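# Fetch red foam block from far shelf to desk

## Task

From the row of foam blocks on the shelf at the far end of the aisle, remove the red one and set it down on the desk so it rests there without the robot supporting it. The yellow blocks must stay upright in their original spots, neither moved nor rotated, and the robot must not tip over or be left leaning.

## Robot and tools

Robot: a Hello Robot Stretch 3 with one arm. It has a two-wheel drive base (0.33 m long, 0.34 m wide), a lift carriage on a vertical mast, and a telescoping arm that reaches out to the robot's RIGHT side. The wrist has yaw, pitch and roll, and ends in a two-finger gripper. Because the arm points sideways, you reach farther forward or back by driving the base. The base cannot drive sideways. A spin in place pivots about the point midway between the drive wheels, 0.05 m behind the front edge. With the arm pulled in and the wrist folded, that spin sweeps a circle of radius 0.28 m. An unfolded, level gripper reaches outside that circle.

Cameras: head_camera (896x504) and nav_camera (fisheye, 672x504) are both on the head and are aimed with head_pan_rad and head_tilt_rad. wrist_camera (644x364) rides on the gripper. Each execute_actions result carries one image from every camera, captured when the call finishes.

Frames: the base frame has its origin on the floor between the drive wheels, x forward, y left, z up. hand_pose is reported in this frame, at the point where the closed fingertips meet. The odometry frame is the base frame as it was at the start of the scene. Heading runs from -3.142 to 3.142 and is positive to the left.

execute_actions takes {"actions": [...]}. The actions run in order. An empty list only returns the current state. Each action can have "robot", "steps" (1 to 450 control steps at 30 per second, default 1) and "until". {"steps": n} on its own just waits. If any action is invalid or a number is out of range, the whole call is rejected and nothing new starts.

"robot" can hold any of these:
- "base": exactly one of {"translate_m": d}, a straight drive of d metres relative to where the base is when the command starts (forward positive, |d| at most 1), or {"rotate_rad": d}, a spin of d radians relative to the current heading (left/counter-clockwise positive, |d| at most 3.2). Both are offsets, not poses.
- "joints": absolute targets, by name, for these single joints: lift_m (arm height, 0 to 1.1 m), arm_m (extension, 0 to 0.52 m), wrist_yaw_rad (-1.345 to 4.42; 0 is along the arm, positive turns toward the front, 3.0 is folded over the base), wrist_pitch_rad (-1.57 to 0.451; negative tips the fingertips down), wrist_roll_rad (-2.911 to 2.911), gripper_m (-0.089 to 0.179; larger is wider; the real fingertip gap is about 0.007 m smaller when nearly shut and 0.025 m smaller when wide open), head_pan_rad (-3.953 to 1.73; -1.57 looks along the arm), head_tilt_rad (-1.53 to 0.419; negative looks down). Any joint you leave out keeps its previous target.
- "contact_limits": {"arm_m": effort %, 1 to 100}. This is the effort at which the arm's motion stops itself. Lower values are gentler.
- {"stop": true}: brakes everything and clears the queue.
- A list of up to 8 commands run one after another. A list may include {"pause_s": s}, with s at most 15.
Base and joint motions in a single command begin at the same moment. They keep going after the call returns and while you think. A newly sent command takes over at once and throws away the rest of any older queue.

"until" ends an action early once every condition in it holds. {"robot": {"status": "ended"}} waits until nothing reads "moving" and the queue is not running. Other fields can be tested with comparisons, e.g. "lift_m": [">", 0.3] or "base_status": ["!=", "moving"]. {"any": {"status": "ended"}} fires when the first motion finishes.

zoom_image: {"camera": one of head_camera, nav_camera, wrist_camera, "region": [x0, y0, x1, y1]}. The region is in that camera's pixels, measured from the top-left corner, and can be at most 504x504. It returns a sharper crop of that camera's latest image.

finished_scene: {"scene": n}, where n is the scene number. It ends the scene permanently, and the result says whether the task succeeded. Call it only once every motion has come to rest.

Result lines: base_status and joint_status give each motion's state: moving, done, off_target (came to rest away from its goal and may still be pushing), contact_stop (lift or arm met firm resistance and went slack), time_out, stopped, not_commanded, torque_fault (a wrist servo has switched off for about 10 s). The bracket after base_status gives the distance travelled and the goal. joint_goals, measured_speeds, motor_effort (% with the peak in brackets; positive pushes toward higher values), refusals/queue/queue_left, lidar_m (12 sectors of 30 degrees, counter-clockwise from straight ahead, in a plane 0.17 m above the floor), wrist_depth_mm and head_depth_mm (7x7 median depths), base_odometry, turned_by_wheels/turned_by_imu, and base_tilt (degrees, forward/right positive). A robot.on_its_own line appears when the robot has altered a goal, a joint is slack or off, a motor is under load at rest, or the base leans. Lines starting with refused: or dropped: report goals that were rejected and queues that were cut short.

Speed: the base only reaches full speed (0.30 m/s, 1.9 rad/s) when the arm is stowed: lift_m under 0.30, arm_m under 0.03, wrist_yaw_rad over 2.54. Otherwise it is capped at 0.10 m/s.

Gripping: command gripper_m smaller than the block's width to grasp it. To let go, open to at least 0.02 beyond the point where the fingertips made contact. Neither the reading nor "done" confirms a grasp, so check the images.

Safety: only fold or unfold the wrist with lift_m between 0.32 and 0.95, wrist_pitch_rad at -0.4 and roll near 0. Once folded, the lift may go down to 0.25. When yaw is below -0.4, keep the pitch at -0.5 or lower. Pushing on something rigid with the gripper more than about 0.45 m up can tip the robot, and so can a repeated push after a contact_stop, driving while holding or hooking something fixed, or snagging furniture (especially when reversing). If base_tilt shows a lean, back off in small steps, move the gripper away, and lower lift_m to about 0.2 if needed. Avoid drops, slams, hard pushes, and knocking the yellow blocks. Loose objects may now and then be nudged by outside forces.

Each tool is called in YAML: its name, and indented under it one key for each argument.

## Session

I'll start by looking at the scene.

execute_actions:
  actions: []

Scene clock: 0.00 s.
robot.base_odometry: x=+0.000 y=+0.000 heading=+0.000 (m, m, rad; robot's odometry frame)
robot.turned_by_wheels: +0.000 (rad since the last result)
robot.turned_by_imu: +0.000 (rad since the last result)
robot.base_tilt: forward=-0.3 right=-0.2 (deg)
robot.lidar_m: 1.49 1.47 1.57 1.65 1.64 1.87 2.33 2.30 1.10 1.18 0.83 0.89
robot.head_depth_mm: 1854 1887 1861 1842 1828 1793 1782 / 1769 1783 1765 1731 1725 1713 1691 / 1696 1688 1667 1650 1640 1623 1614 / 1602 1600 1595 1573 1569 1556 1545 / 1534 1522 1511 1495 1482 1478 1456 / 1476 1467 1450 1435 1422 1417 1409 / 1400 1399 1389 1375 1380 1363 1355
robot.base_status: not_commanded
robot.joint_positions: lift_m=+0.367 arm_m=+0.001 wrist_yaw_rad=+2.913 wrist_pitch_rad=-0.619 wrist_roll_rad=-0.001 gripper_m=+0.037 head_pan_rad=+0.010 head_tilt_rad=+0.009
robot.joint_goals: lift_m=+0.367 arm_m=+0.001 wrist_yaw_rad=+2.913 wrist_pitch_rad=-0.619 wrist_roll_rad=-0.001 gripper_m=+0.037 head_pan_rad=+0.010 head_tilt_rad=+0.009
robot.joint_status: lift_m=not_commanded arm_m=not_commanded wrist_yaw_rad=not_commanded wrist_pitch_rad=not_commanded wrist_roll_rad=not_commanded gripper_m=not_commanded head_pan_rad=not_commanded head_tilt_rad=not_commanded
robot.measured_speeds: translate_m=+0.000 rotate_rad=+0.000 lift_m=+0.000 arm_m=+0.000 wrist_yaw_rad=+0.000 wrist_pitch_rad=+0.000 wrist_roll_rad=+0.000 head_pan_rad=+0.000 head_tilt_rad=+0.000
robot: refusals=0 queue=idle queue_left=0
robot.motor_effort: left_wheel=-1 right_wheel=+0 lift_m=+33 arm_m=-1 wrist_yaw_rad=+1 wrist_pitch_rad=+3 wrist_roll_rad=+0 gripper_m=+0 head_pan_rad=+0 head_tilt_rad=+2 (%)
robot.hand_pose: x=+0.0228 y=+0.0433 z=+0.3376 quat_wxyz=(+0.291, +0.693, +0.138, +0.645) (m; robot's base frame)
robot.wrist_depth_mm: - - - - - - - / 836 896 886 954 970 - - / 682 - 754 766 802 815 870 / 601 - 645 660 689 695 709 / 532 534 - 583 590 603 623 / 491 - - 502 521 520 538 / - - - 462 468 473 477
pictures: head_camera (sideways: a quarter turn clockwise sets it upright), nav_camera (sideways: a quarter turn counterclockwise sets it upright), wrist_camera
Images, in order (width x height): head_camera 896x504, nav_camera 672x504, wrist_camera 644x364.

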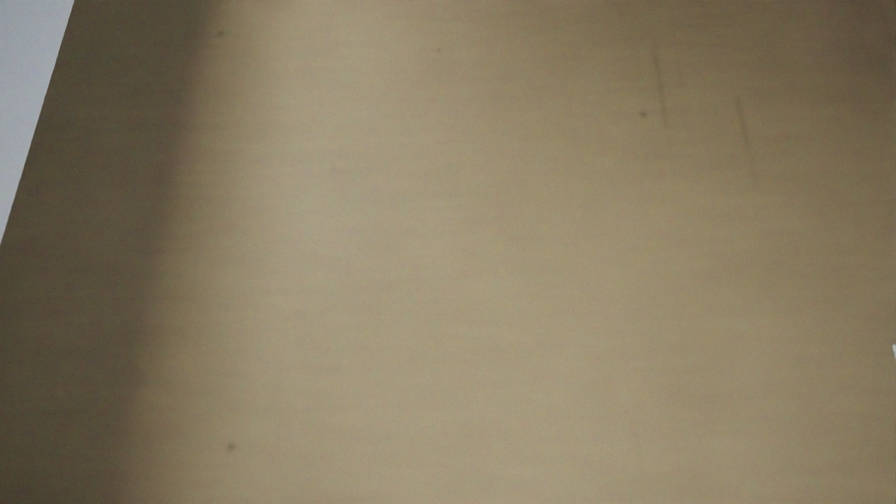

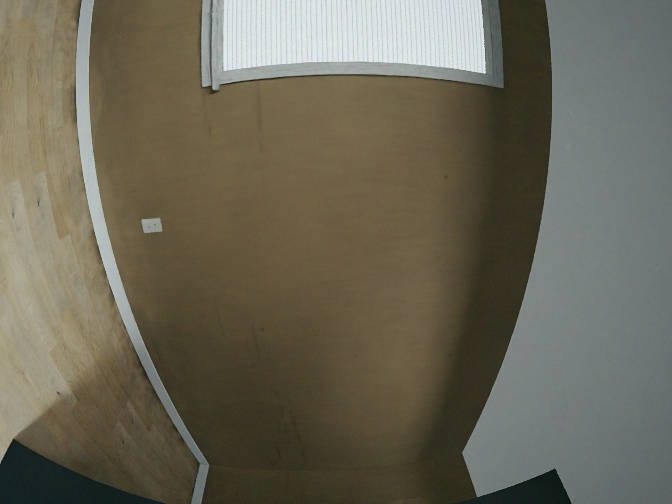

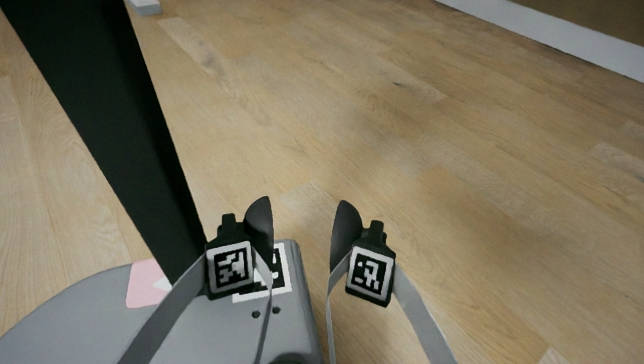

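execute_actions:
  actions:
    - {"robot": {"joints": {"head_pan_rad": -1.3, "head_tilt_rad": -0.3, "wrist_pitch_rad": -0.4, "wrist_yaw_rad": 3.0}}, "steps": 200, "until": {"robot": {"status": "ended"}}}

Scene clock: 2.27 s.
robot.base_odometry: x=+0.000 y=+0.000 heading=+0.000 (m, m, rad; robot's odometry frame)
robot.turned_by_wheels: +0.000 (rad since the last result)
robot.turned_by_imu: +0.000 (rad since the last result)
robot.base_tilt: forward=-0.4 right=-0.3 (deg)
robot.lidar_m: 1.49 1.47 1.57 1.65 1.64 1.88 2.33 2.30 1.11 1.18 0.83 0.89
robot.head_depth_mm: 1589 1655 1753 1846 1759 1914 1592 / 2100 2066 2648 2472 2244 2029 1645 / 2453 2593 2675 2795 2826 2126 1635 / 2446 2538 2674 2796 2735 1960 1543 / 703 734 767 811 847 894 948 / 692 722 754 792 833 879 927 / 681 711 743 780 818 856 908
robot.base_status: not_commanded
robot.joint_positions: lift_m=+0.367 arm_m=+0.001 wrist_yaw_rad=+2.998 wrist_pitch_rad=-0.421 wrist_roll_rad=-0.001 gripper_m=+0.037 head_pan_rad=-1.293 head_tilt_rad=-0.296
robot.joint_goals: lift_m=+0.367 arm_m=+0.001 wrist_yaw_rad=+3.000 wrist_pitch_rad=-0.400 wrist_roll_rad=-0.001 gripper_m=+0.037 head_pan_rad=-1.300 head_tilt_rad=-0.300
robot.joint_status: lift_m=not_commanded arm_m=not_commanded wrist_yaw_rad=done wrist_pitch_rad=done wrist_roll_rad=not_commanded gripper_m=not_commanded head_pan_rad=done head_tilt_rad=done
robot.measured_speeds: translate_m=+0.000 rotate_rad=+0.000 lift_m=+0.000 arm_m=+0.000 wrist_yaw_rad=+0.000 wrist_pitch_rad=+0.000 wrist_roll_rad=+0.000 head_pan_rad=+0.000 head_tilt_rad=+0.000
robot: refusals=0 queue=done queue_left=0
robot.motor_effort: left_wheel=+0(1) right_wheel=+0(0) lift_m=+33(33) arm_m=+0(0) wrist_yaw_rad=+2(2) wrist_pitch_rad=+6(7) wrist_roll_rad=+0(0) gripper_m=+0(0) head_pan_rad=-4(60) head_tilt_rad=-3(29) (%)
robot.hand_pose: x=+0.0108 y=+0.0755 z=+0.3794 quat_wxyz=(+0.197, +0.700, +0.098, +0.680) (m; robot's base frame)
robot.wrist_depth_mm: - - - - - - - / - - - - - - - / 972 - - - - - - / 768 767 834 863 876 907 956 / 646 665 - 696 715 747 768 / 555 554 - 578 615 633 647 / 493 508 - 517 524 534 552
pictures: head_camera (sideways: a quarter turn clockwise sets it upright), nav_camera (sideways: a quarter turn counterclockwise sets it upright), wrist_camera
Images, in order (width x height): head_camera 896x504, nav_camera 672x504, wrist_camera 644x364.

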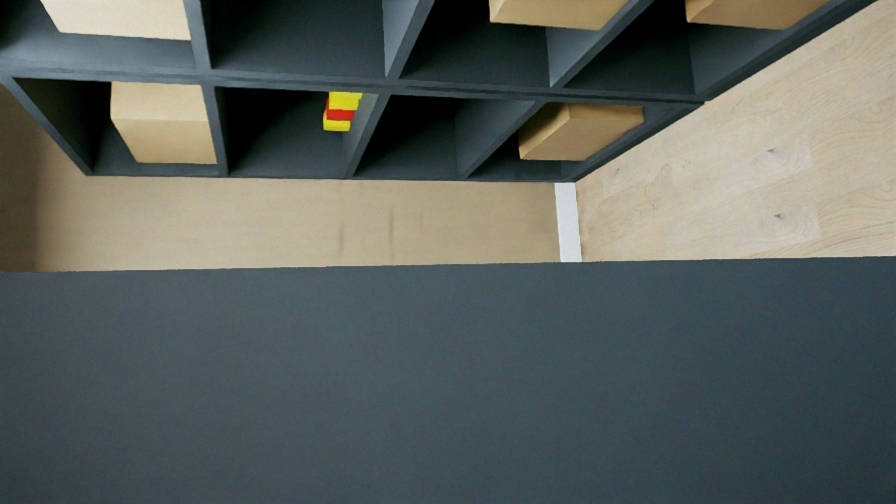

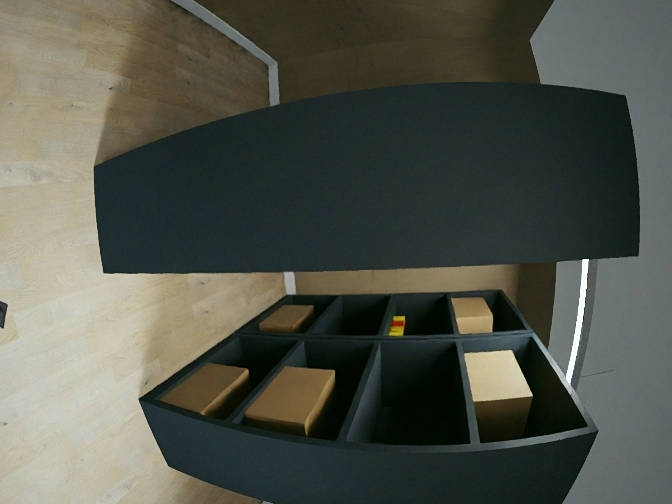

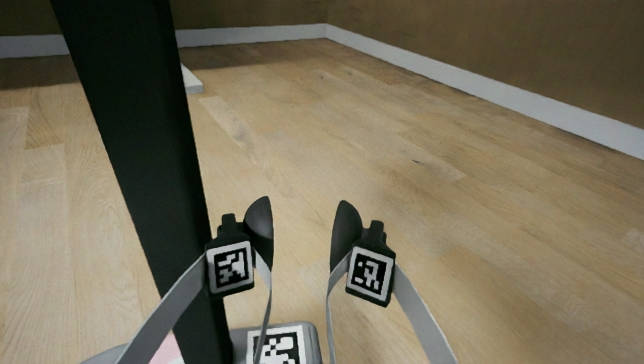

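execute_actions:
  actions:
    - {"robot": {"joints": {"head_pan_rad": -3.0, "head_tilt_rad": -0.4, "lift_m": 0.28}}, "steps": 200, "until": {"robot": {"status": "ended"}}}

Scene clock: 10.10 s.
robot.base_odometry: x=+0.000 y=+0.000 heading=+0.000 (m, m, rad; robot's odometry frame)
robot.turned_by_wheels: +0.000 (rad since the last result)
robot.turned_by_imu: +0.001 (rad since the last result)
robot.base_tilt: forward=-0.3 right=-0.4 (deg)
robot.lidar_m: 1.49 1.47 1.58 1.65 1.64 1.88 2.33 2.30 1.11 1.18 0.83 0.89
robot.head_depth_mm: 2317 2454 2673 2843 2476 1848 1492 / 2232 2369 2573 2728 2470 1866 1490 / 2140 2314 2448 2619 2466 1873 1495 / 2096 2252 2377 2535 2477 1850 1492 / 2041 2150 2286 2459 2499 1878 1502 / 1976 2097 2249 2378 2473 1867 1496 / 1954 2054 2169 2347 2407 1873 1507
robot.base_status: not_commanded
robot.joint_positions: lift_m=+0.280 arm_m=+0.001 wrist_yaw_rad=+2.998 wrist_pitch_rad=-0.419 wrist_roll_rad=-0.001 gripper_m=+0.037 head_pan_rad=-2.993 head_tilt_rad=-0.395
robot.joint_goals: lift_m=+0.280 arm_m=+0.001 wrist_yaw_rad=+3.000 wrist_pitch_rad=-0.400 wrist_roll_rad=-0.001 gripper_m=+0.037 head_pan_rad=-3.000 head_tilt_rad=-0.400
robot.joint_status: lift_m=done arm_m=not_commanded wrist_yaw_rad=done wrist_pitch_rad=done wrist_roll_rad=not_commanded gripper_m=not_commanded head_pan_rad=done head_tilt_rad=done
robot.measured_speeds: translate_m=+0.000 rotate_rad=+0.000 lift_m=+0.000 arm_m=+0.000 wrist_yaw_rad=+0.000 wrist_pitch_rad=+0.000 wrist_roll_rad=+0.000 head_pan_rad=+0.000 head_tilt_rad=+0.000
robot: refusals=0 queue=done queue_left=0
robot.motor_effort: left_wheel=-1(1) right_wheel=+1(0) lift_m=+21(37) arm_m=+0(1) wrist_yaw_rad=+2(2) wrist_pitch_rad=+6(6) wrist_roll_rad=+0(0) gripper_m=+0(1) head_pan_rad=-4(62) head_tilt_rad=-4(17) (%)
robot.hand_pose: x=+0.0108 y=+0.0757 z=+0.2929 quat_wxyz=(+0.197, +0.700, +0.098, +0.680) (m; robot's base frame)
robot.wrist_depth_mm: - - - - - - - / - - - - - - - / 810 - 864 911 943 - - / 657 642 701 715 752 771 795 / 543 544 - 574 609 614 632 / 462 489 - 486 513 512 536 / - - - 426 434 443 447
pictures: head_camera (sideways: a quarter turn clockwise sets it upright), nav_camera (sideways: a quarter turn counterclockwise sets it upright), wrist_camera
Images, in order (width x height): head_camera 896x504, nav_camera 672x504, wrist_camera 644x364.

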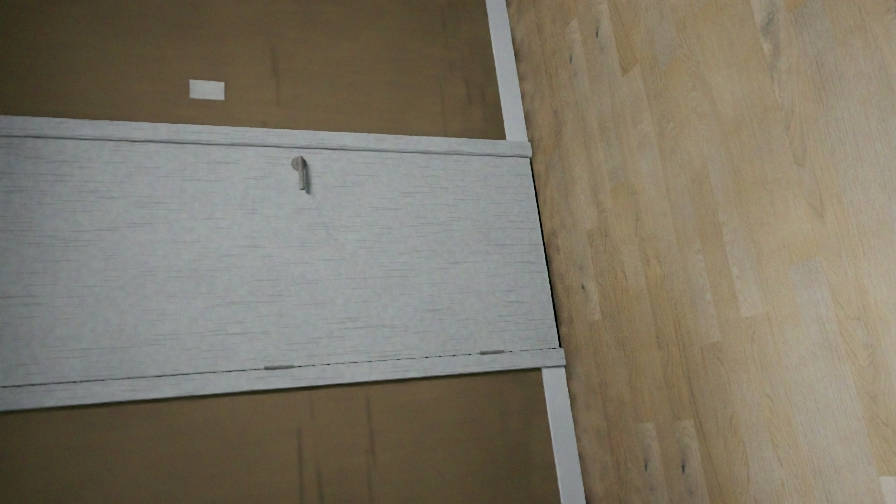

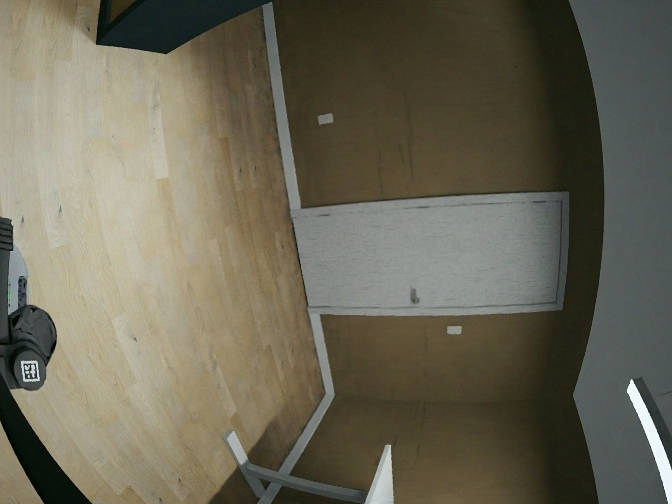

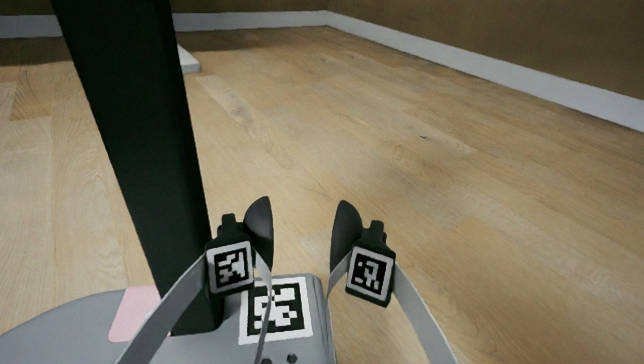

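execute_actions:
  actions:
    - {"robot": [{"base": {"translate_m": -0.40}, "joints": {"head_pan_rad": 0.0, "head_tilt_rad": -0.5}}, {"base": {"rotate_rad": -1.135}}], "steps": 300, "until": {"robot": {"status": "ended"}}}

Scene clock: 19.70 s.
robot.base_odometry: x=-0.400 y=+0.000 heading=-1.135 (m, m, rad; robot's odometry frame)
robot.turned_by_wheels: -1.135 (rad since the last result)
robot.turned_by_imu: -1.146 (rad since the last result)
robot.base_tilt: forward=-0.2 right=-0.3 (deg)
robot.lidar_m: 1.03 1.04 1.90 1.83 1.91 1.59 1.92 1.57 1.99 1.92 2.02 1.06
robot.head_depth_mm: 1608 1720 1303 1217 1210 1321 1366 / 1640 1746 1869 1833 1780 1616 1387 / 2488 2649 2864 2765 2128 1677 1375 / 2473 2678 2903 2969 2152 1682 1373 / 2456 2653 2815 2663 2121 1692 1380 / 1607 1417 1845 1650 1256 1340 1384 / 853 906 978 1050 1165 1296 1382
robot.base_status: done (rotate_rad -1.1349 of -1.1350)
robot.joint_positions: lift_m=+0.280 arm_m=+0.001 wrist_yaw_rad=+2.999 wrist_pitch_rad=-0.419 wrist_roll_rad=-0.001 gripper_m=+0.037 head_pan_rad=-0.007 head_tilt_rad=-0.495
robot.joint_goals: lift_m=+0.280 arm_m=+0.001 wrist_yaw_rad=+3.000 wrist_pitch_rad=-0.400 wrist_roll_rad=-0.001 gripper_m=+0.037 head_pan_rad=+0.000 head_tilt_rad=-0.500
robot.joint_status: lift_m=done arm_m=not_commanded wrist_yaw_rad=done wrist_pitch_rad=done wrist_roll_rad=not_commanded gripper_m=not_commanded head_pan_rad=done head_tilt_rad=done
robot.measured_speeds: translate_m=+0.000 rotate_rad=+0.000 lift_m=+0.000 arm_m=+0.000 wrist_yaw_rad=+0.000 wrist_pitch_rad=+0.000 wrist_roll_rad=+0.000 head_pan_rad=+0.000 head_tilt_rad=+0.000
robot: refusals=0 queue=done queue_left=0
robot.motor_effort: left_wheel=+0(8) right_wheel=+0(5) lift_m=+22(22) arm_m=+0(0) wrist_yaw_rad=+1(3) wrist_pitch_rad=+6(5) wrist_roll_rad=+0(0) gripper_m=+1(0) head_pan_rad=+5(62) head_tilt_rad=-3(14) (%)
robot.hand_pose: x=+0.0106 y=+0.0757 z=+0.2929 quat_wxyz=(+0.196, +0.700, +0.098, +0.680) (m; robot's base frame)
robot.wrist_depth_mm: - - - - - - - / - - - - - - - / 823 - 872 918 925 - 918 / 641 645 702 707 742 755 795 / 534 541 - 579 607 606 625 / 460 475 - 491 510 518 534 / - - - 430 434 449 461
pictures: head_camera (sideways: a quarter turn clockwise sets it upright), nav_camera (sideways: a quarter turn counterclockwise sets it upright), wrist_camera
Images, in order (width x height): head_camera 896x504, nav_camera 672x504, wrist_camera 644x364.

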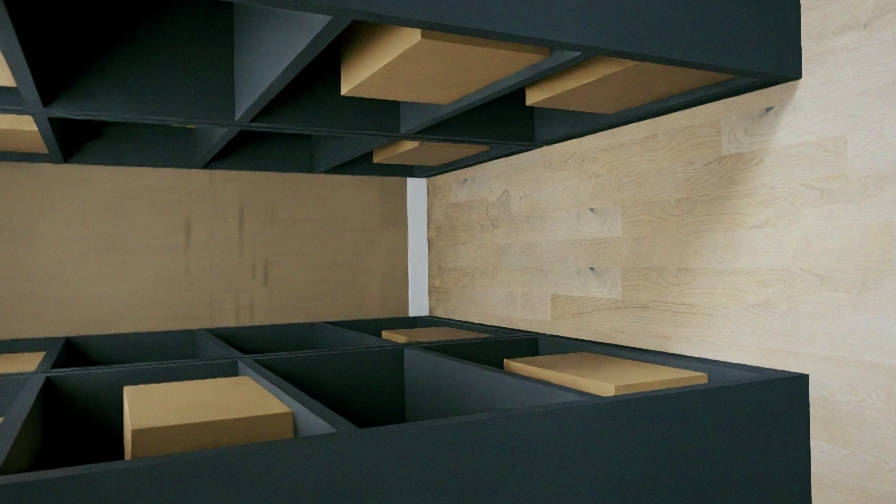

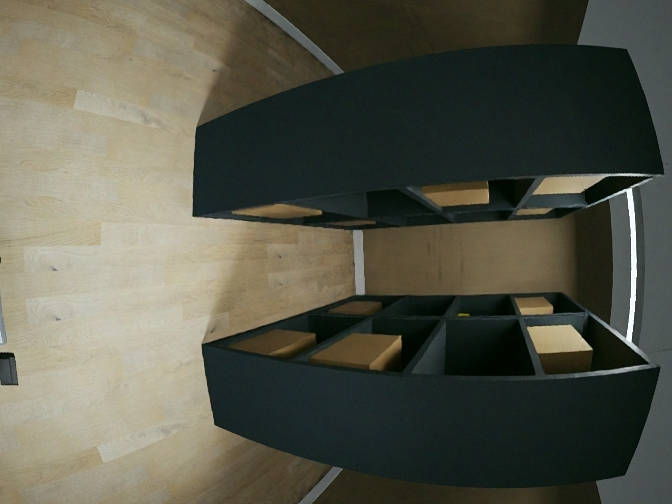

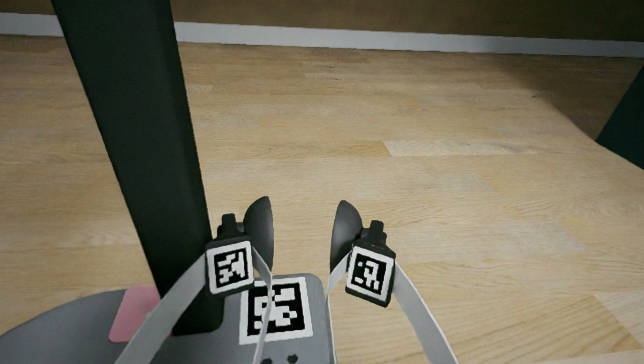

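execute_actions:
  actions:
    - {"robot": [{"base": {"rotate_rad": 0.025}, "joints": {"head_pan_rad": -1.1, "head_tilt_rad": -0.6}}, {"base": {"translate_m": 1.0}}, {"base": {"translate_m": 0.85}}], "steps": 450, "until": {"robot": {"status": "ended"}}}

Scene clock: 34.37 s.
robot.base_odometry: x=+0.423 y=-1.657 heading=-1.110 (m, m, rad; robot's odometry frame)
robot.turned_by_wheels: +0.025 (rad since the last result)
robot.turned_by_imu: +0.028 (rad since the last result)
robot.base_tilt: forward=-0.1 right=-0.4 (deg)
robot.lidar_m: 0.98 0.31 0.19 0.19 0.30 0.31 0.85 0.61 0.57 0.43 0.54 0.66
robot.head_depth_mm: 341 363 392 443 508 557 649 / 758 827 802 544 518 598 701 / 793 867 805 570 1072 897 793 / 839 917 641 570 1108 896 933 / 880 965 692 597 1102 900 971 / 925 1027 718 654 1108 927 1064 / 978 1076 726 1274 1115 984 1211
robot.base_status: done (translate_m +0.8500 of +0.8500)
robot.joint_positions: lift_m=+0.280 arm_m=+0.001 wrist_yaw_rad=+2.999 wrist_pitch_rad=-0.419 wrist_roll_rad=-0.001 gripper_m=+0.037 head_pan_rad=-1.093 head_tilt_rad=-0.593
robot.joint_goals: lift_m=+0.280 arm_m=+0.001 wrist_yaw_rad=+3.000 wrist_pitch_rad=-0.400 wrist_roll_rad=-0.001 gripper_m=+0.037 head_pan_rad=-1.100 head_tilt_rad=-0.600
robot.joint_status: lift_m=done arm_m=not_commanded wrist_yaw_rad=done wrist_pitch_rad=done wrist_roll_rad=not_commanded gripper_m=not_commanded head_pan_rad=done head_tilt_rad=done
robot.measured_speeds: translate_m=+0.000 rotate_rad=+0.000 lift_m=+0.000 arm_m=+0.000 wrist_yaw_rad=+0.000 wrist_pitch_rad=+0.000 wrist_roll_rad=+0.000 head_pan_rad=+0.000 head_tilt_rad=+0.000
robot: refusals=0 queue=done queue_left=0
robot.motor_effort: left_wheel=-2(6) right_wheel=+1(6) lift_m=+22(22) arm_m=-1(1) wrist_yaw_rad=+0(2) wrist_pitch_rad=+5(5) wrist_roll_rad=+0(0) gripper_m=+0(0) head_pan_rad=-4(63) head_tilt_rad=-4(15) (%)
robot.hand_pose: x=+0.0106 y=+0.0758 z=+0.2929 quat_wxyz=(+0.196, +0.700, +0.098, +0.680) (m; robot's base frame)
robot.wrist_depth_mm: 313 - 594 215 221 498 661 / 309 - 660 236 243 333 292 / 317 - 704 292 269 331 313 / 312 405 574 307 427 353 352 / 320 421 - 319 468 390 409 / 340 399 - 396 416 425 455 / - - - 417 429 446 460
pictures: head_camera (sideways: a quarter turn clockwise sets it upright), nav_camera (sideways: a quarter turn counterclockwise sets it upright), wrist_camera
Images, in order (width x height): head_camera 896x504, nav_camera 672x504, wrist_camera 644x364.

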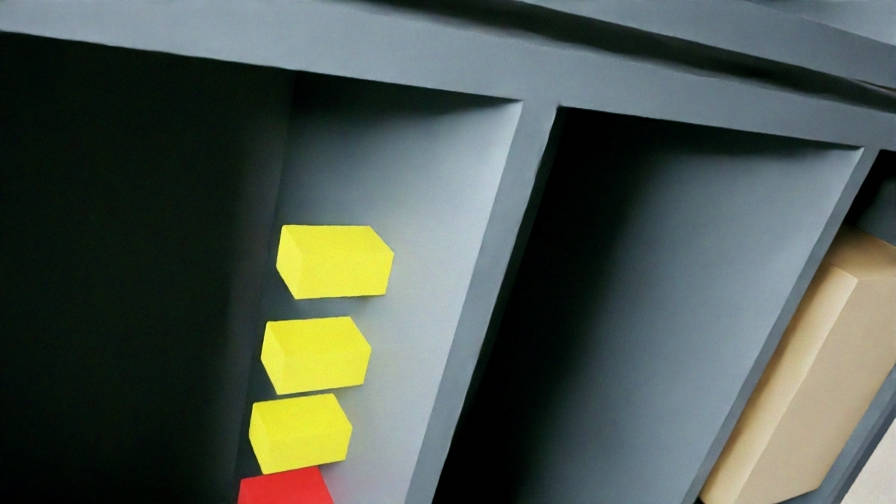

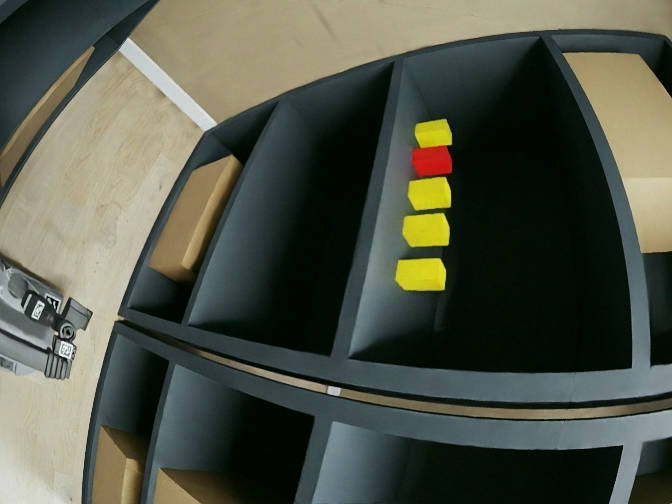

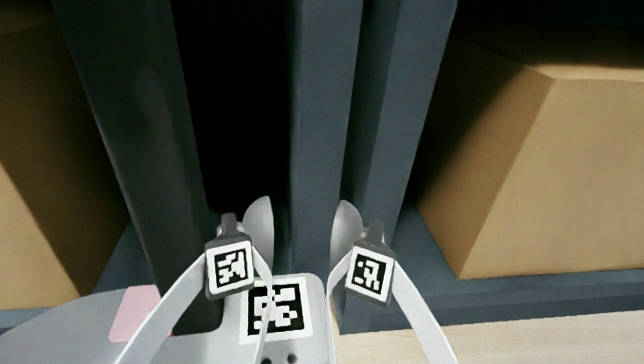

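zoom_image:
  camera: "head_camera"
  region: [200, 180, 560, 504]

zoom_image:
  camera: "nav_camera"
  region: [320, 40, 560, 380]

Region (200, 180, 560, 504) of head_camera's 896x504 image, scaled by 1.400, with more detail than that image has; it fills the top 454 rows of this view, and the rest is white.

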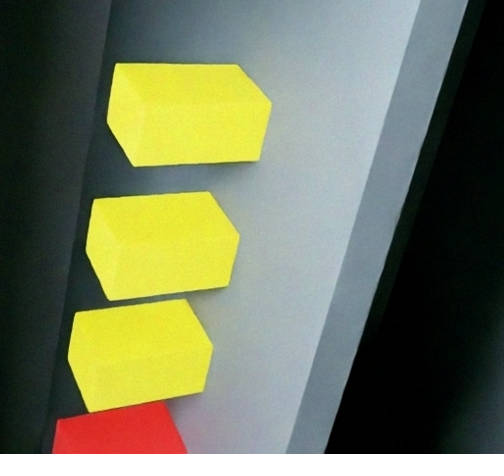

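Region (320, 40, 560, 380) of nav_camera's 672x504 image, scaled by 1.482, with more detail than that image has; it fills the left 356 columns of this view, and the rest is white.

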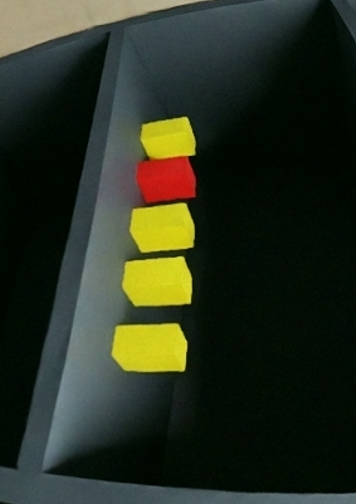

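execute_actions:
  actions:
    - {"robot": {"base": {"rotate_rad": -0.035}, "joints": {"head_pan_rad": -1.5, "head_tilt_rad": -0.7}}, "steps": 100, "until": {"robot": {"base_status": ["!=", "moving"]}}}
    - {"robot": {"base": {"translate_m": 0.62}}, "steps": 30}
    - {"robot": {"joints": {"lift_m": 0.92}}, "steps": 100, "until": {"robot": {"lift_m": [">", 0.36]}}}
    - {"robot": {"joints": {"lift_m": 0.92, "wrist_yaw_rad": 1.5}}, "steps": 300, "until": {"robot": {"status": "ended"}}}

Scene clock: 54.63 s.
robot.base_odometry: x=+0.679 y=-2.222 heading=-1.145 (m, m, rad; robot's odometry frame)
robot.turned_by_wheels: -0.035 (rad since the last result)
robot.turned_by_imu: -0.033 (rad since the last result)
robot.base_tilt: forward=-0.3 right=-0.3 (deg)
robot.lidar_m: 0.39 0.38 0.22 0.21 0.22 0.29 0.87 0.66 0.46 0.44 0.54 0.40
robot.head_depth_mm: 727 798 607 501 1020 - - / 732 798 556 503 1020 - - / 736 804 611 503 1001 836 - / 735 811 564 505 996 838 - / 743 815 587 506 997 837 - / 747 819 590 525 1001 877 - / 750 811 645 527 911 858 -
robot.base_status: done (translate_m +0.6200 of +0.6200)
robot.joint_positions: lift_m=+0.920 arm_m=+0.001 wrist_yaw_rad=+1.502 wrist_pitch_rad=-0.419 wrist_roll_rad=-0.001 gripper_m=+0.037 head_pan_rad=-1.493 head_tilt_rad=-0.691
robot.joint_goals: lift_m=+0.920 arm_m=+0.001 wrist_yaw_rad=+1.500 wrist_pitch_rad=-0.400 wrist_roll_rad=-0.001 gripper_m=+0.037 head_pan_rad=-1.500 head_tilt_rad=-0.700
robot.joint_status: lift_m=done arm_m=not_commanded wrist_yaw_rad=done wrist_pitch_rad=done wrist_roll_rad=not_commanded gripper_m=not_commanded head_pan_rad=done head_tilt_rad=done
robot.measured_speeds: translate_m=+0.000 rotate_rad=+0.000 lift_m=+0.000 arm_m=+0.000 wrist_yaw_rad=+0.000 wrist_pitch_rad=+0.000 wrist_roll_rad=+0.000 head_pan_rad=+0.000 head_tilt_rad=+0.000
robot: refusals=0 queue=done queue_left=0
robot.motor_effort: left_wheel=+0(8) right_wheel=+0(4) lift_m=+43(45) arm_m=+0(1) wrist_yaw_rad=-2(1) wrist_pitch_rad=+6(6) wrist_roll_rad=+0(0) gripper_m=+0(0) head_pan_rad=-5(41) head_tilt_rad=-5(14) (%)
robot.hand_pose: x=+0.2024 y=-0.1618 z=+0.9321 quat_wxyz=(+0.606, +0.579, -0.405, +0.365) (m; robot's base frame)
robot.wrist_depth_mm: 258 263 269 276 281 288 278 / 280 282 295 298 307 316 278 / 305 316 321 330 341 349 304 / 340 346 355 367 378 372 337 / 378 393 397 417 430 393 386 / 425 436 477 481 504 443 451 / 466 510 539 558 589 514 538
pictures: head_camera (sideways: a quarter turn clockwise sets it upright), nav_camera (sideways: a quarter turn counterclockwise sets it upright), wrist_camera
Images, in order (width x height): head_camera 896x504, nav_camera 672x504, wrist_camera 644x364.

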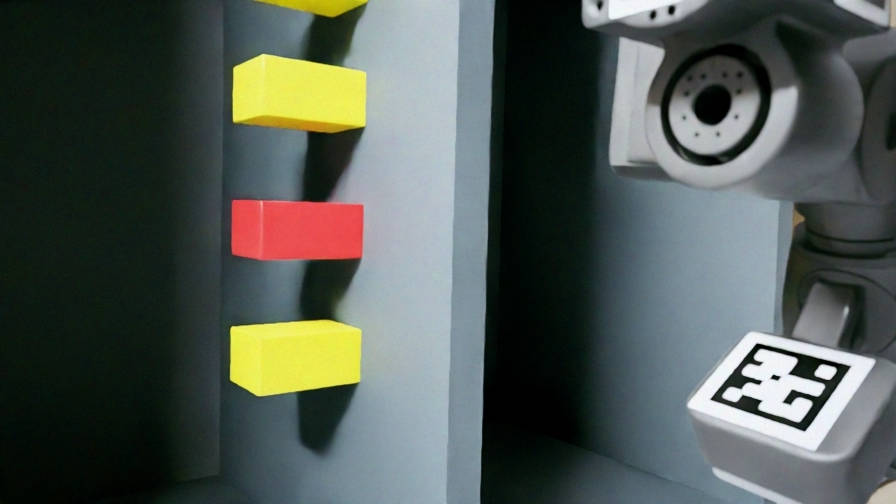

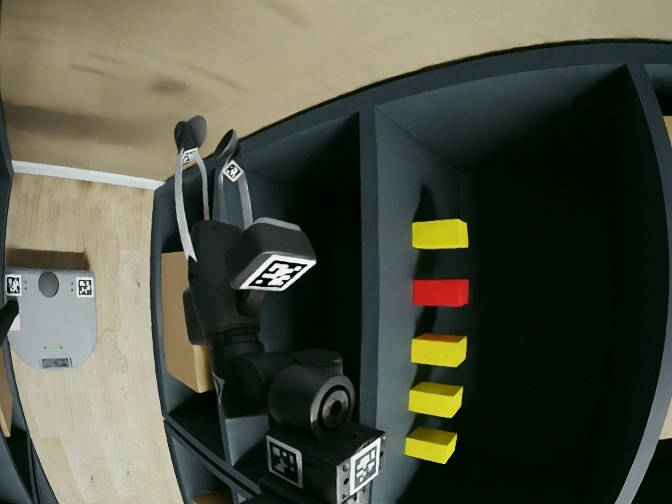

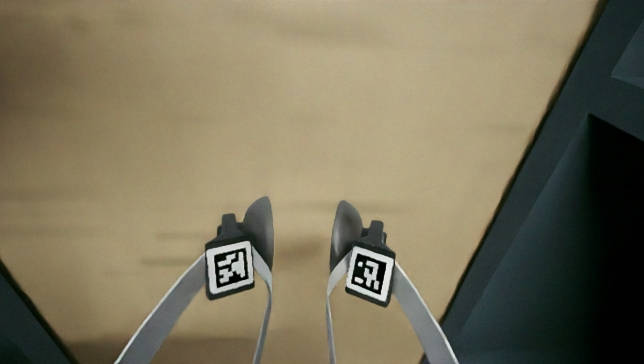

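execute_actions:
  actions:
    - {"robot": {"base": {"translate_m": 0.05}, "joints": {"wrist_pitch_rad": 0.0, "wrist_yaw_rad": 0.0, "gripper_m": 0.09, "lift_m": 0.93}}, "steps": 300, "until": {"robot": {"status": "ended"}}}

Scene clock: 62.37 s.
robot.base_odometry: x=+0.699 y=-2.267 heading=-1.145 (m, m, rad; robot's odometry frame)
robot.turned_by_wheels: +0.000 (rad since the last result)
robot.turned_by_imu: +0.001 (rad since the last result)
robot.base_tilt: forward=-0.2 right=-0.5 (deg)
robot.lidar_m: 0.33 0.34 0.40 0.21 0.22 0.29 0.92 0.70 0.46 0.44 0.48 0.35
robot.head_depth_mm: 727 796 551 501 1018 - - / 731 799 637 520 - - - / 734 805 559 514 - - - / 736 812 592 503 998 838 935 / 740 814 565 505 994 833 1131 / 746 820 642 525 972 839 1096 / 728 739 643 526 770 784 883
robot.base_status: done (translate_m +0.0500 of +0.0500)
robot.joint_positions: lift_m=+0.930 arm_m=+0.001 wrist_yaw_rad=+0.002 wrist_pitch_rad=-0.023 wrist_roll_rad=-0.001 gripper_m=+0.090 head_pan_rad=-1.493 head_tilt_rad=-0.691
robot.joint_goals: lift_m=+0.930 arm_m=+0.001 wrist_yaw_rad=+0.000 wrist_pitch_rad=+0.000 wrist_roll_rad=-0.001 gripper_m=+0.090 head_pan_rad=-1.500 head_tilt_rad=-0.700
robot.joint_status: lift_m=done arm_m=not_commanded wrist_yaw_rad=done wrist_pitch_rad=done wrist_roll_rad=not_commanded gripper_m=done head_pan_rad=done head_tilt_rad=done
robot.measured_speeds: translate_m=+0.000 rotate_rad=+0.000 lift_m=+0.000 arm_m=+0.000 wrist_yaw_rad=+0.000 wrist_pitch_rad=+0.000 wrist_roll_rad=+0.000 head_pan_rad=+0.000 head_tilt_rad=+0.000
robot: refusals=0 queue=done queue_left=0
robot.motor_effort: left_wheel=+0(5) right_wheel=-1(3) lift_m=+43(43) arm_m=+0(1) wrist_yaw_rad=-1(3) wrist_pitch_rad=+7(7) wrist_roll_rad=+0(0) gripper_m=+0(85) head_pan_rad=-4(4) head_tilt_rad=-5(5) (%)
robot.hand_pose: x=-0.0210 y=-0.4019 z=+1.0383 quat_wxyz=(+0.708, +0.009, -0.707, -0.008) (m; robot's base frame)
robot.wrist_depth_mm: 383 559 564 570 587 588 586 / 382 567 597 596 613 611 594 / 391 571 600 617 619 634 575 / 379 456 334 427 316 319 325 / 279 296 302 314 322 324 331 / 204 207 213 222 215 239 245 / 199 202 204 206 209 212 216
pictures: head_camera (sideways: a quarter turn clockwise sets it upright), nav_camera (sideways: a quarter turn counterclockwise sets it upright), wrist_camera
Images, in order (width x height): head_camera 896x504, nav_camera 672x504, wrist_camera 644x364.

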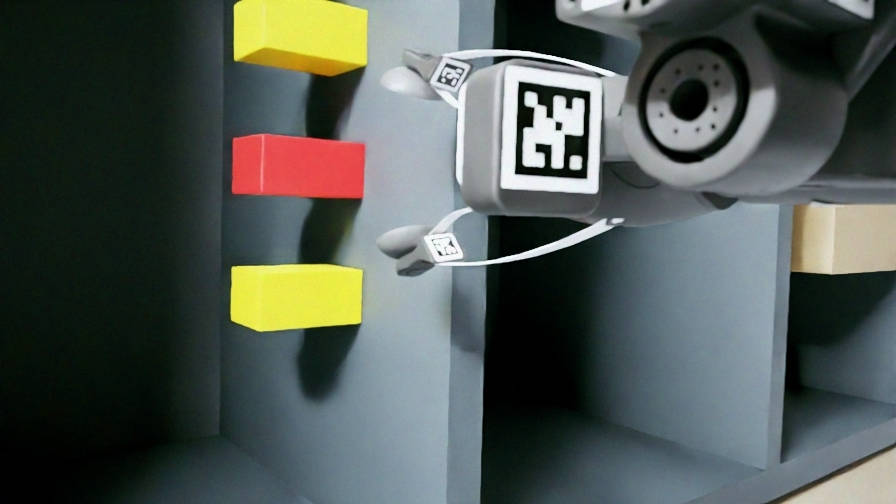

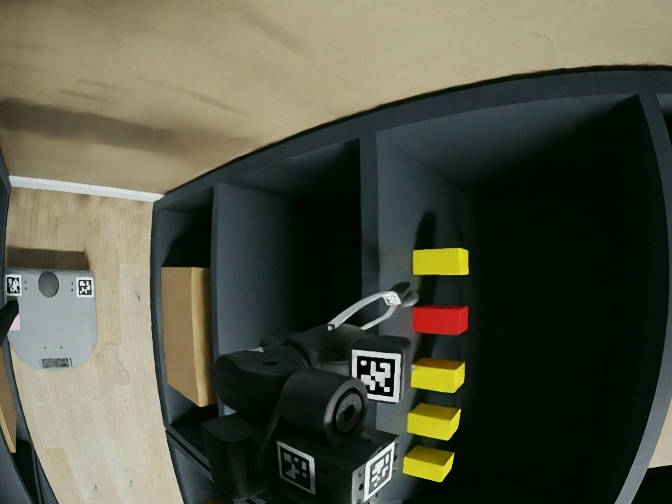

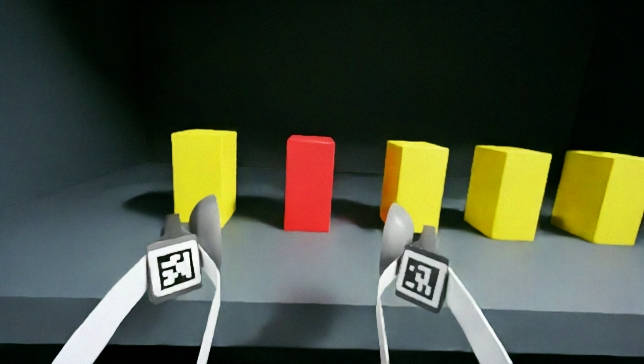

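execute_actions:
  actions:
    - {"robot": {"base": {"translate_m": -0.005}, "joints": {"arm_m": 0.13}}, "steps": 300, "until": {"robot": {"status": "ended"}}}

Scene clock: 74.10 s.
robot.base_odometry: x=+0.697 y=-2.263 heading=-1.145 (m, m, rad; robot's odometry frame)
robot.turned_by_wheels: +0.000 (rad since the last result)
robot.turned_by_imu: +0.001 (rad since the last result)
robot.base_tilt: forward=-0.1 right=-0.4 (deg)
robot.lidar_m: 0.34 0.34 0.41 0.21 0.22 0.30 0.91 0.70 0.46 0.44 0.48 0.35
robot.head_depth_mm: 729 798 532 - - 834 895 / 730 799 701 - - 835 905 / 734 806 531 - 973 834 917 / 737 811 586 504 1000 837 935 / 743 812 564 504 1000 836 1136 / 749 817 641 524 975 840 1097 / 725 752 644 526 786 792 881
robot.base_status: done (translate_m -0.0050 of -0.0050)
robot.joint_positions: lift_m=+0.930 arm_m=+0.130 wrist_yaw_rad=+0.001 wrist_pitch_rad=-0.022 wrist_roll_rad=-0.001 gripper_m=+0.090 head_pan_rad=-1.493 head_tilt_rad=-0.691
robot.joint_goals: lift_m=+0.930 arm_m=+0.130 wrist_yaw_rad=+0.000 wrist_pitch_rad=+0.000 wrist_roll_rad=-0.001 gripper_m=+0.090 head_pan_rad=-1.500 head_tilt_rad=-0.700
robot.joint_status: lift_m=done arm_m=done wrist_yaw_rad=done wrist_pitch_rad=done wrist_roll_rad=not_commanded gripper_m=done head_pan_rad=done head_tilt_rad=done
robot.measured_speeds: translate_m=+0.000 rotate_rad=+0.000 lift_m=+0.000 arm_m=+0.000 wrist_yaw_rad=+0.000 wrist_pitch_rad=+0.000 wrist_roll_rad=+0.000 head_pan_rad=+0.000 head_tilt_rad=+0.000
robot: refusals=0 queue=done queue_left=0
robot.motor_effort: left_wheel=+0(5) right_wheel=+0(4) lift_m=+43(43) arm_m=+4(4) wrist_yaw_rad=+0(1) wrist_pitch_rad=+7(7) wrist_roll_rad=+0(0) gripper_m=+1(0) head_pan_rad=-4(4) head_tilt_rad=-5(5) (%)
robot.hand_pose: x=-0.0212 y=-0.5303 z=+1.0385 quat_wxyz=(+0.708, +0.008, -0.707, -0.008) (m; robot's base frame)
robot.wrist_depth_mm: 389 454 461 462 469 474 477 / 391 476 468 473 486 496 498 / 380 475 487 496 501 507 506 / 356 173 484 177 445 182 217 / 258 177 281 184 220 189 205 / 192 183 204 190 212 197 202 / 167 163 166 171 176 181 185
pictures: head_camera (sideways: a quarter turn clockwise sets it upright), nav_camera (sideways: a quarter turn counterclockwise sets it upright), wrist_camera
Images, in order (width x height): head_camera 896x504, nav_camera 672x504, wrist_camera 644x364.

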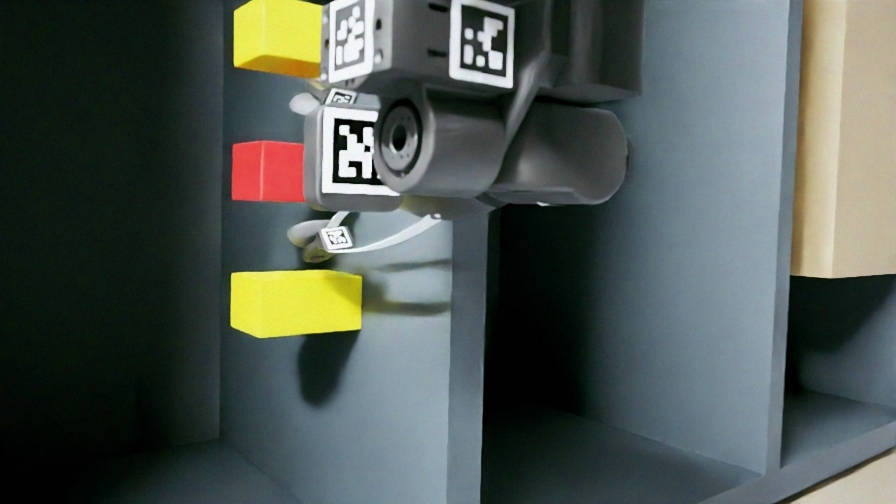

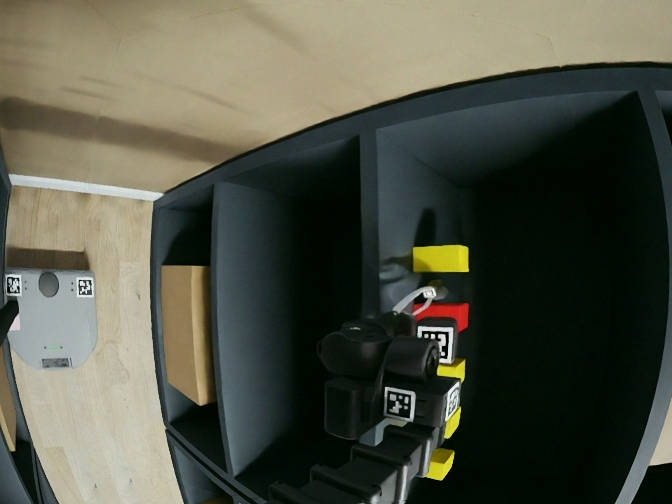

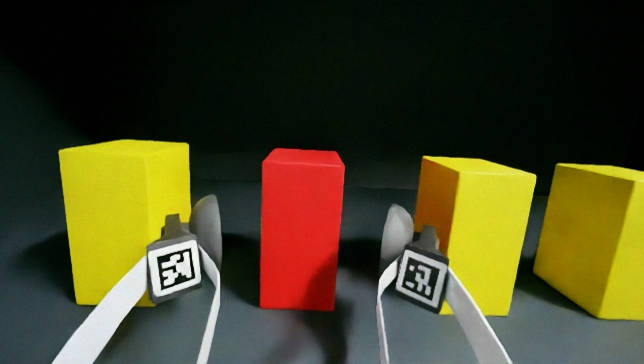

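execute_actions:
  actions:
    - {"robot": {"joints": {"arm_m": 0.18}}, "steps": 300, "until": {"robot": {"status": "ended"}}}

Scene clock: 76.93 s.
robot.base_odometry: x=+0.697 y=-2.263 heading=-1.145 (m, m, rad; robot's odometry frame)
robot.turned_by_wheels: +0.000 (rad since the last result)
robot.turned_by_imu: +0.001 (rad since the last result)
robot.base_tilt: forward=+0.0 right=-0.3 (deg)
robot.lidar_m: 0.34 0.35 0.41 0.21 0.22 0.29 0.91 0.70 0.46 0.44 0.48 0.35
robot.head_depth_mm: 725 796 - - 967 834 895 / 731 799 - - 968 836 908 / 736 803 - - 969 835 915 / 740 810 587 503 997 835 935 / 743 813 565 505 1000 838 1132 / 744 818 642 523 972 839 1091 / 727 755 643 527 785 790 882
robot.base_status: done (translate_m -0.0050 of -0.0050)
robot.joint_positions: lift_m=+0.930 arm_m=+0.180 wrist_yaw_rad=+0.001 wrist_pitch_rad=-0.022 wrist_roll_rad=-0.001 gripper_m=+0.090 head_pan_rad=-1.493 head_tilt_rad=-0.691
robot.joint_goals: lift_m=+0.930 arm_m=+0.180 wrist_yaw_rad=+0.000 wrist_pitch_rad=+0.000 wrist_roll_rad=-0.001 gripper_m=+0.090 head_pan_rad=-1.500 head_tilt_rad=-0.700
robot.joint_status: lift_m=done arm_m=done wrist_yaw_rad=done wrist_pitch_rad=done wrist_roll_rad=not_commanded gripper_m=done head_pan_rad=done head_tilt_rad=done
robot.measured_speeds: translate_m=+0.000 rotate_rad=+0.000 lift_m=+0.000 arm_m=+0.000 wrist_yaw_rad=+0.000 wrist_pitch_rad=+0.000 wrist_roll_rad=+0.000 head_pan_rad=+0.000 head_tilt_rad=+0.000
robot: refusals=0 queue=done queue_left=0
robot.motor_effort: left_wheel=+0(0) right_wheel=+0(0) lift_m=+44(43) arm_m=+3(3) wrist_yaw_rad=+0(1) wrist_pitch_rad=+7(6) wrist_roll_rad=+0(0) gripper_m=+1(0) head_pan_rad=-5(4) head_tilt_rad=-6(6) (%)
robot.hand_pose: x=-0.0212 y=-0.5803 z=+1.0385 quat_wxyz=(+0.708, +0.008, -0.707, -0.008) (m; robot's base frame)
robot.wrist_depth_mm: 386 410 417 413 423 422 435 / 391 421 422 430 436 445 453 / 388 435 440 446 451 461 465 / 122 160 438 131 460 160 475 / 124 152 257 129 331 136 136 / 129 143 192 134 212 140 142 / 133 156 159 141 175 144 171
pictures: head_camera (sideways: a quarter turn clockwise sets it upright), nav_camera (sideways: a quarter turn counterclockwise sets it upright), wrist_camera
Images, in order (width x height): head_camera 896x504, nav_camera 672x504, wrist_camera 644x364.

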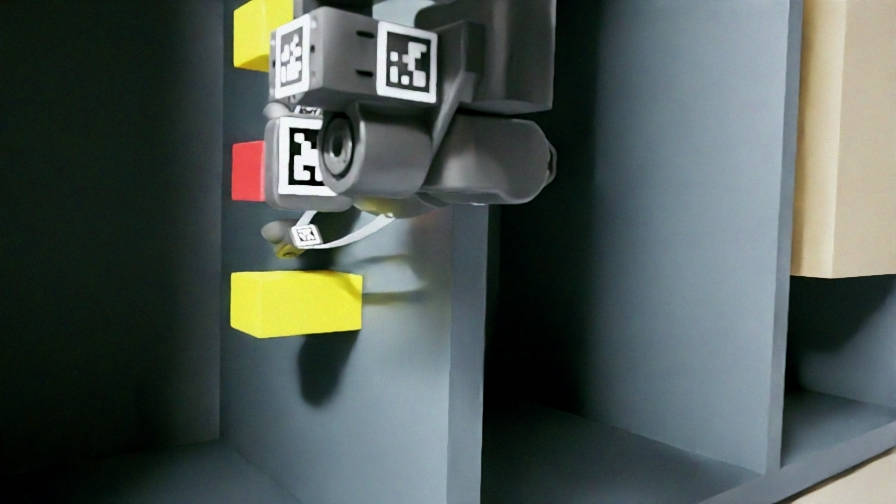

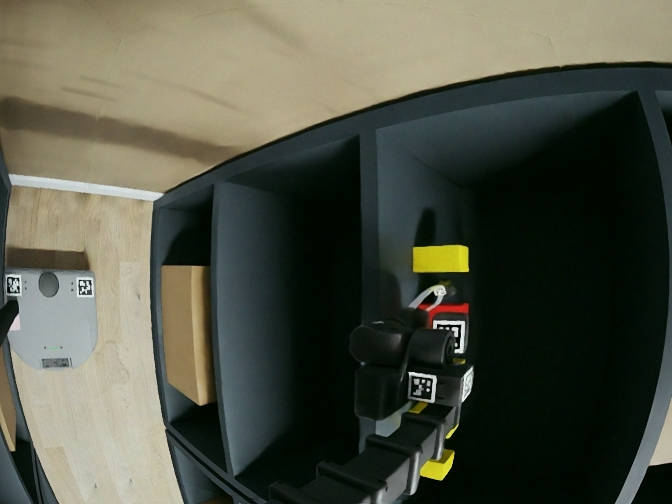

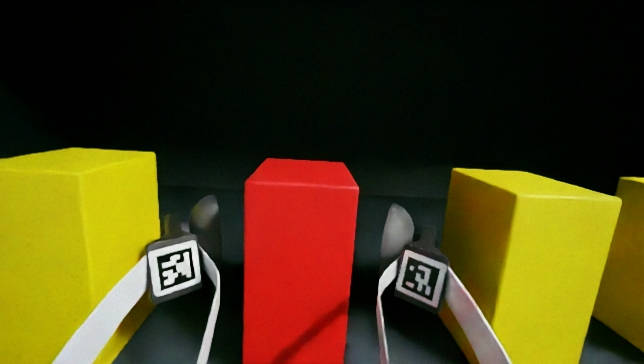

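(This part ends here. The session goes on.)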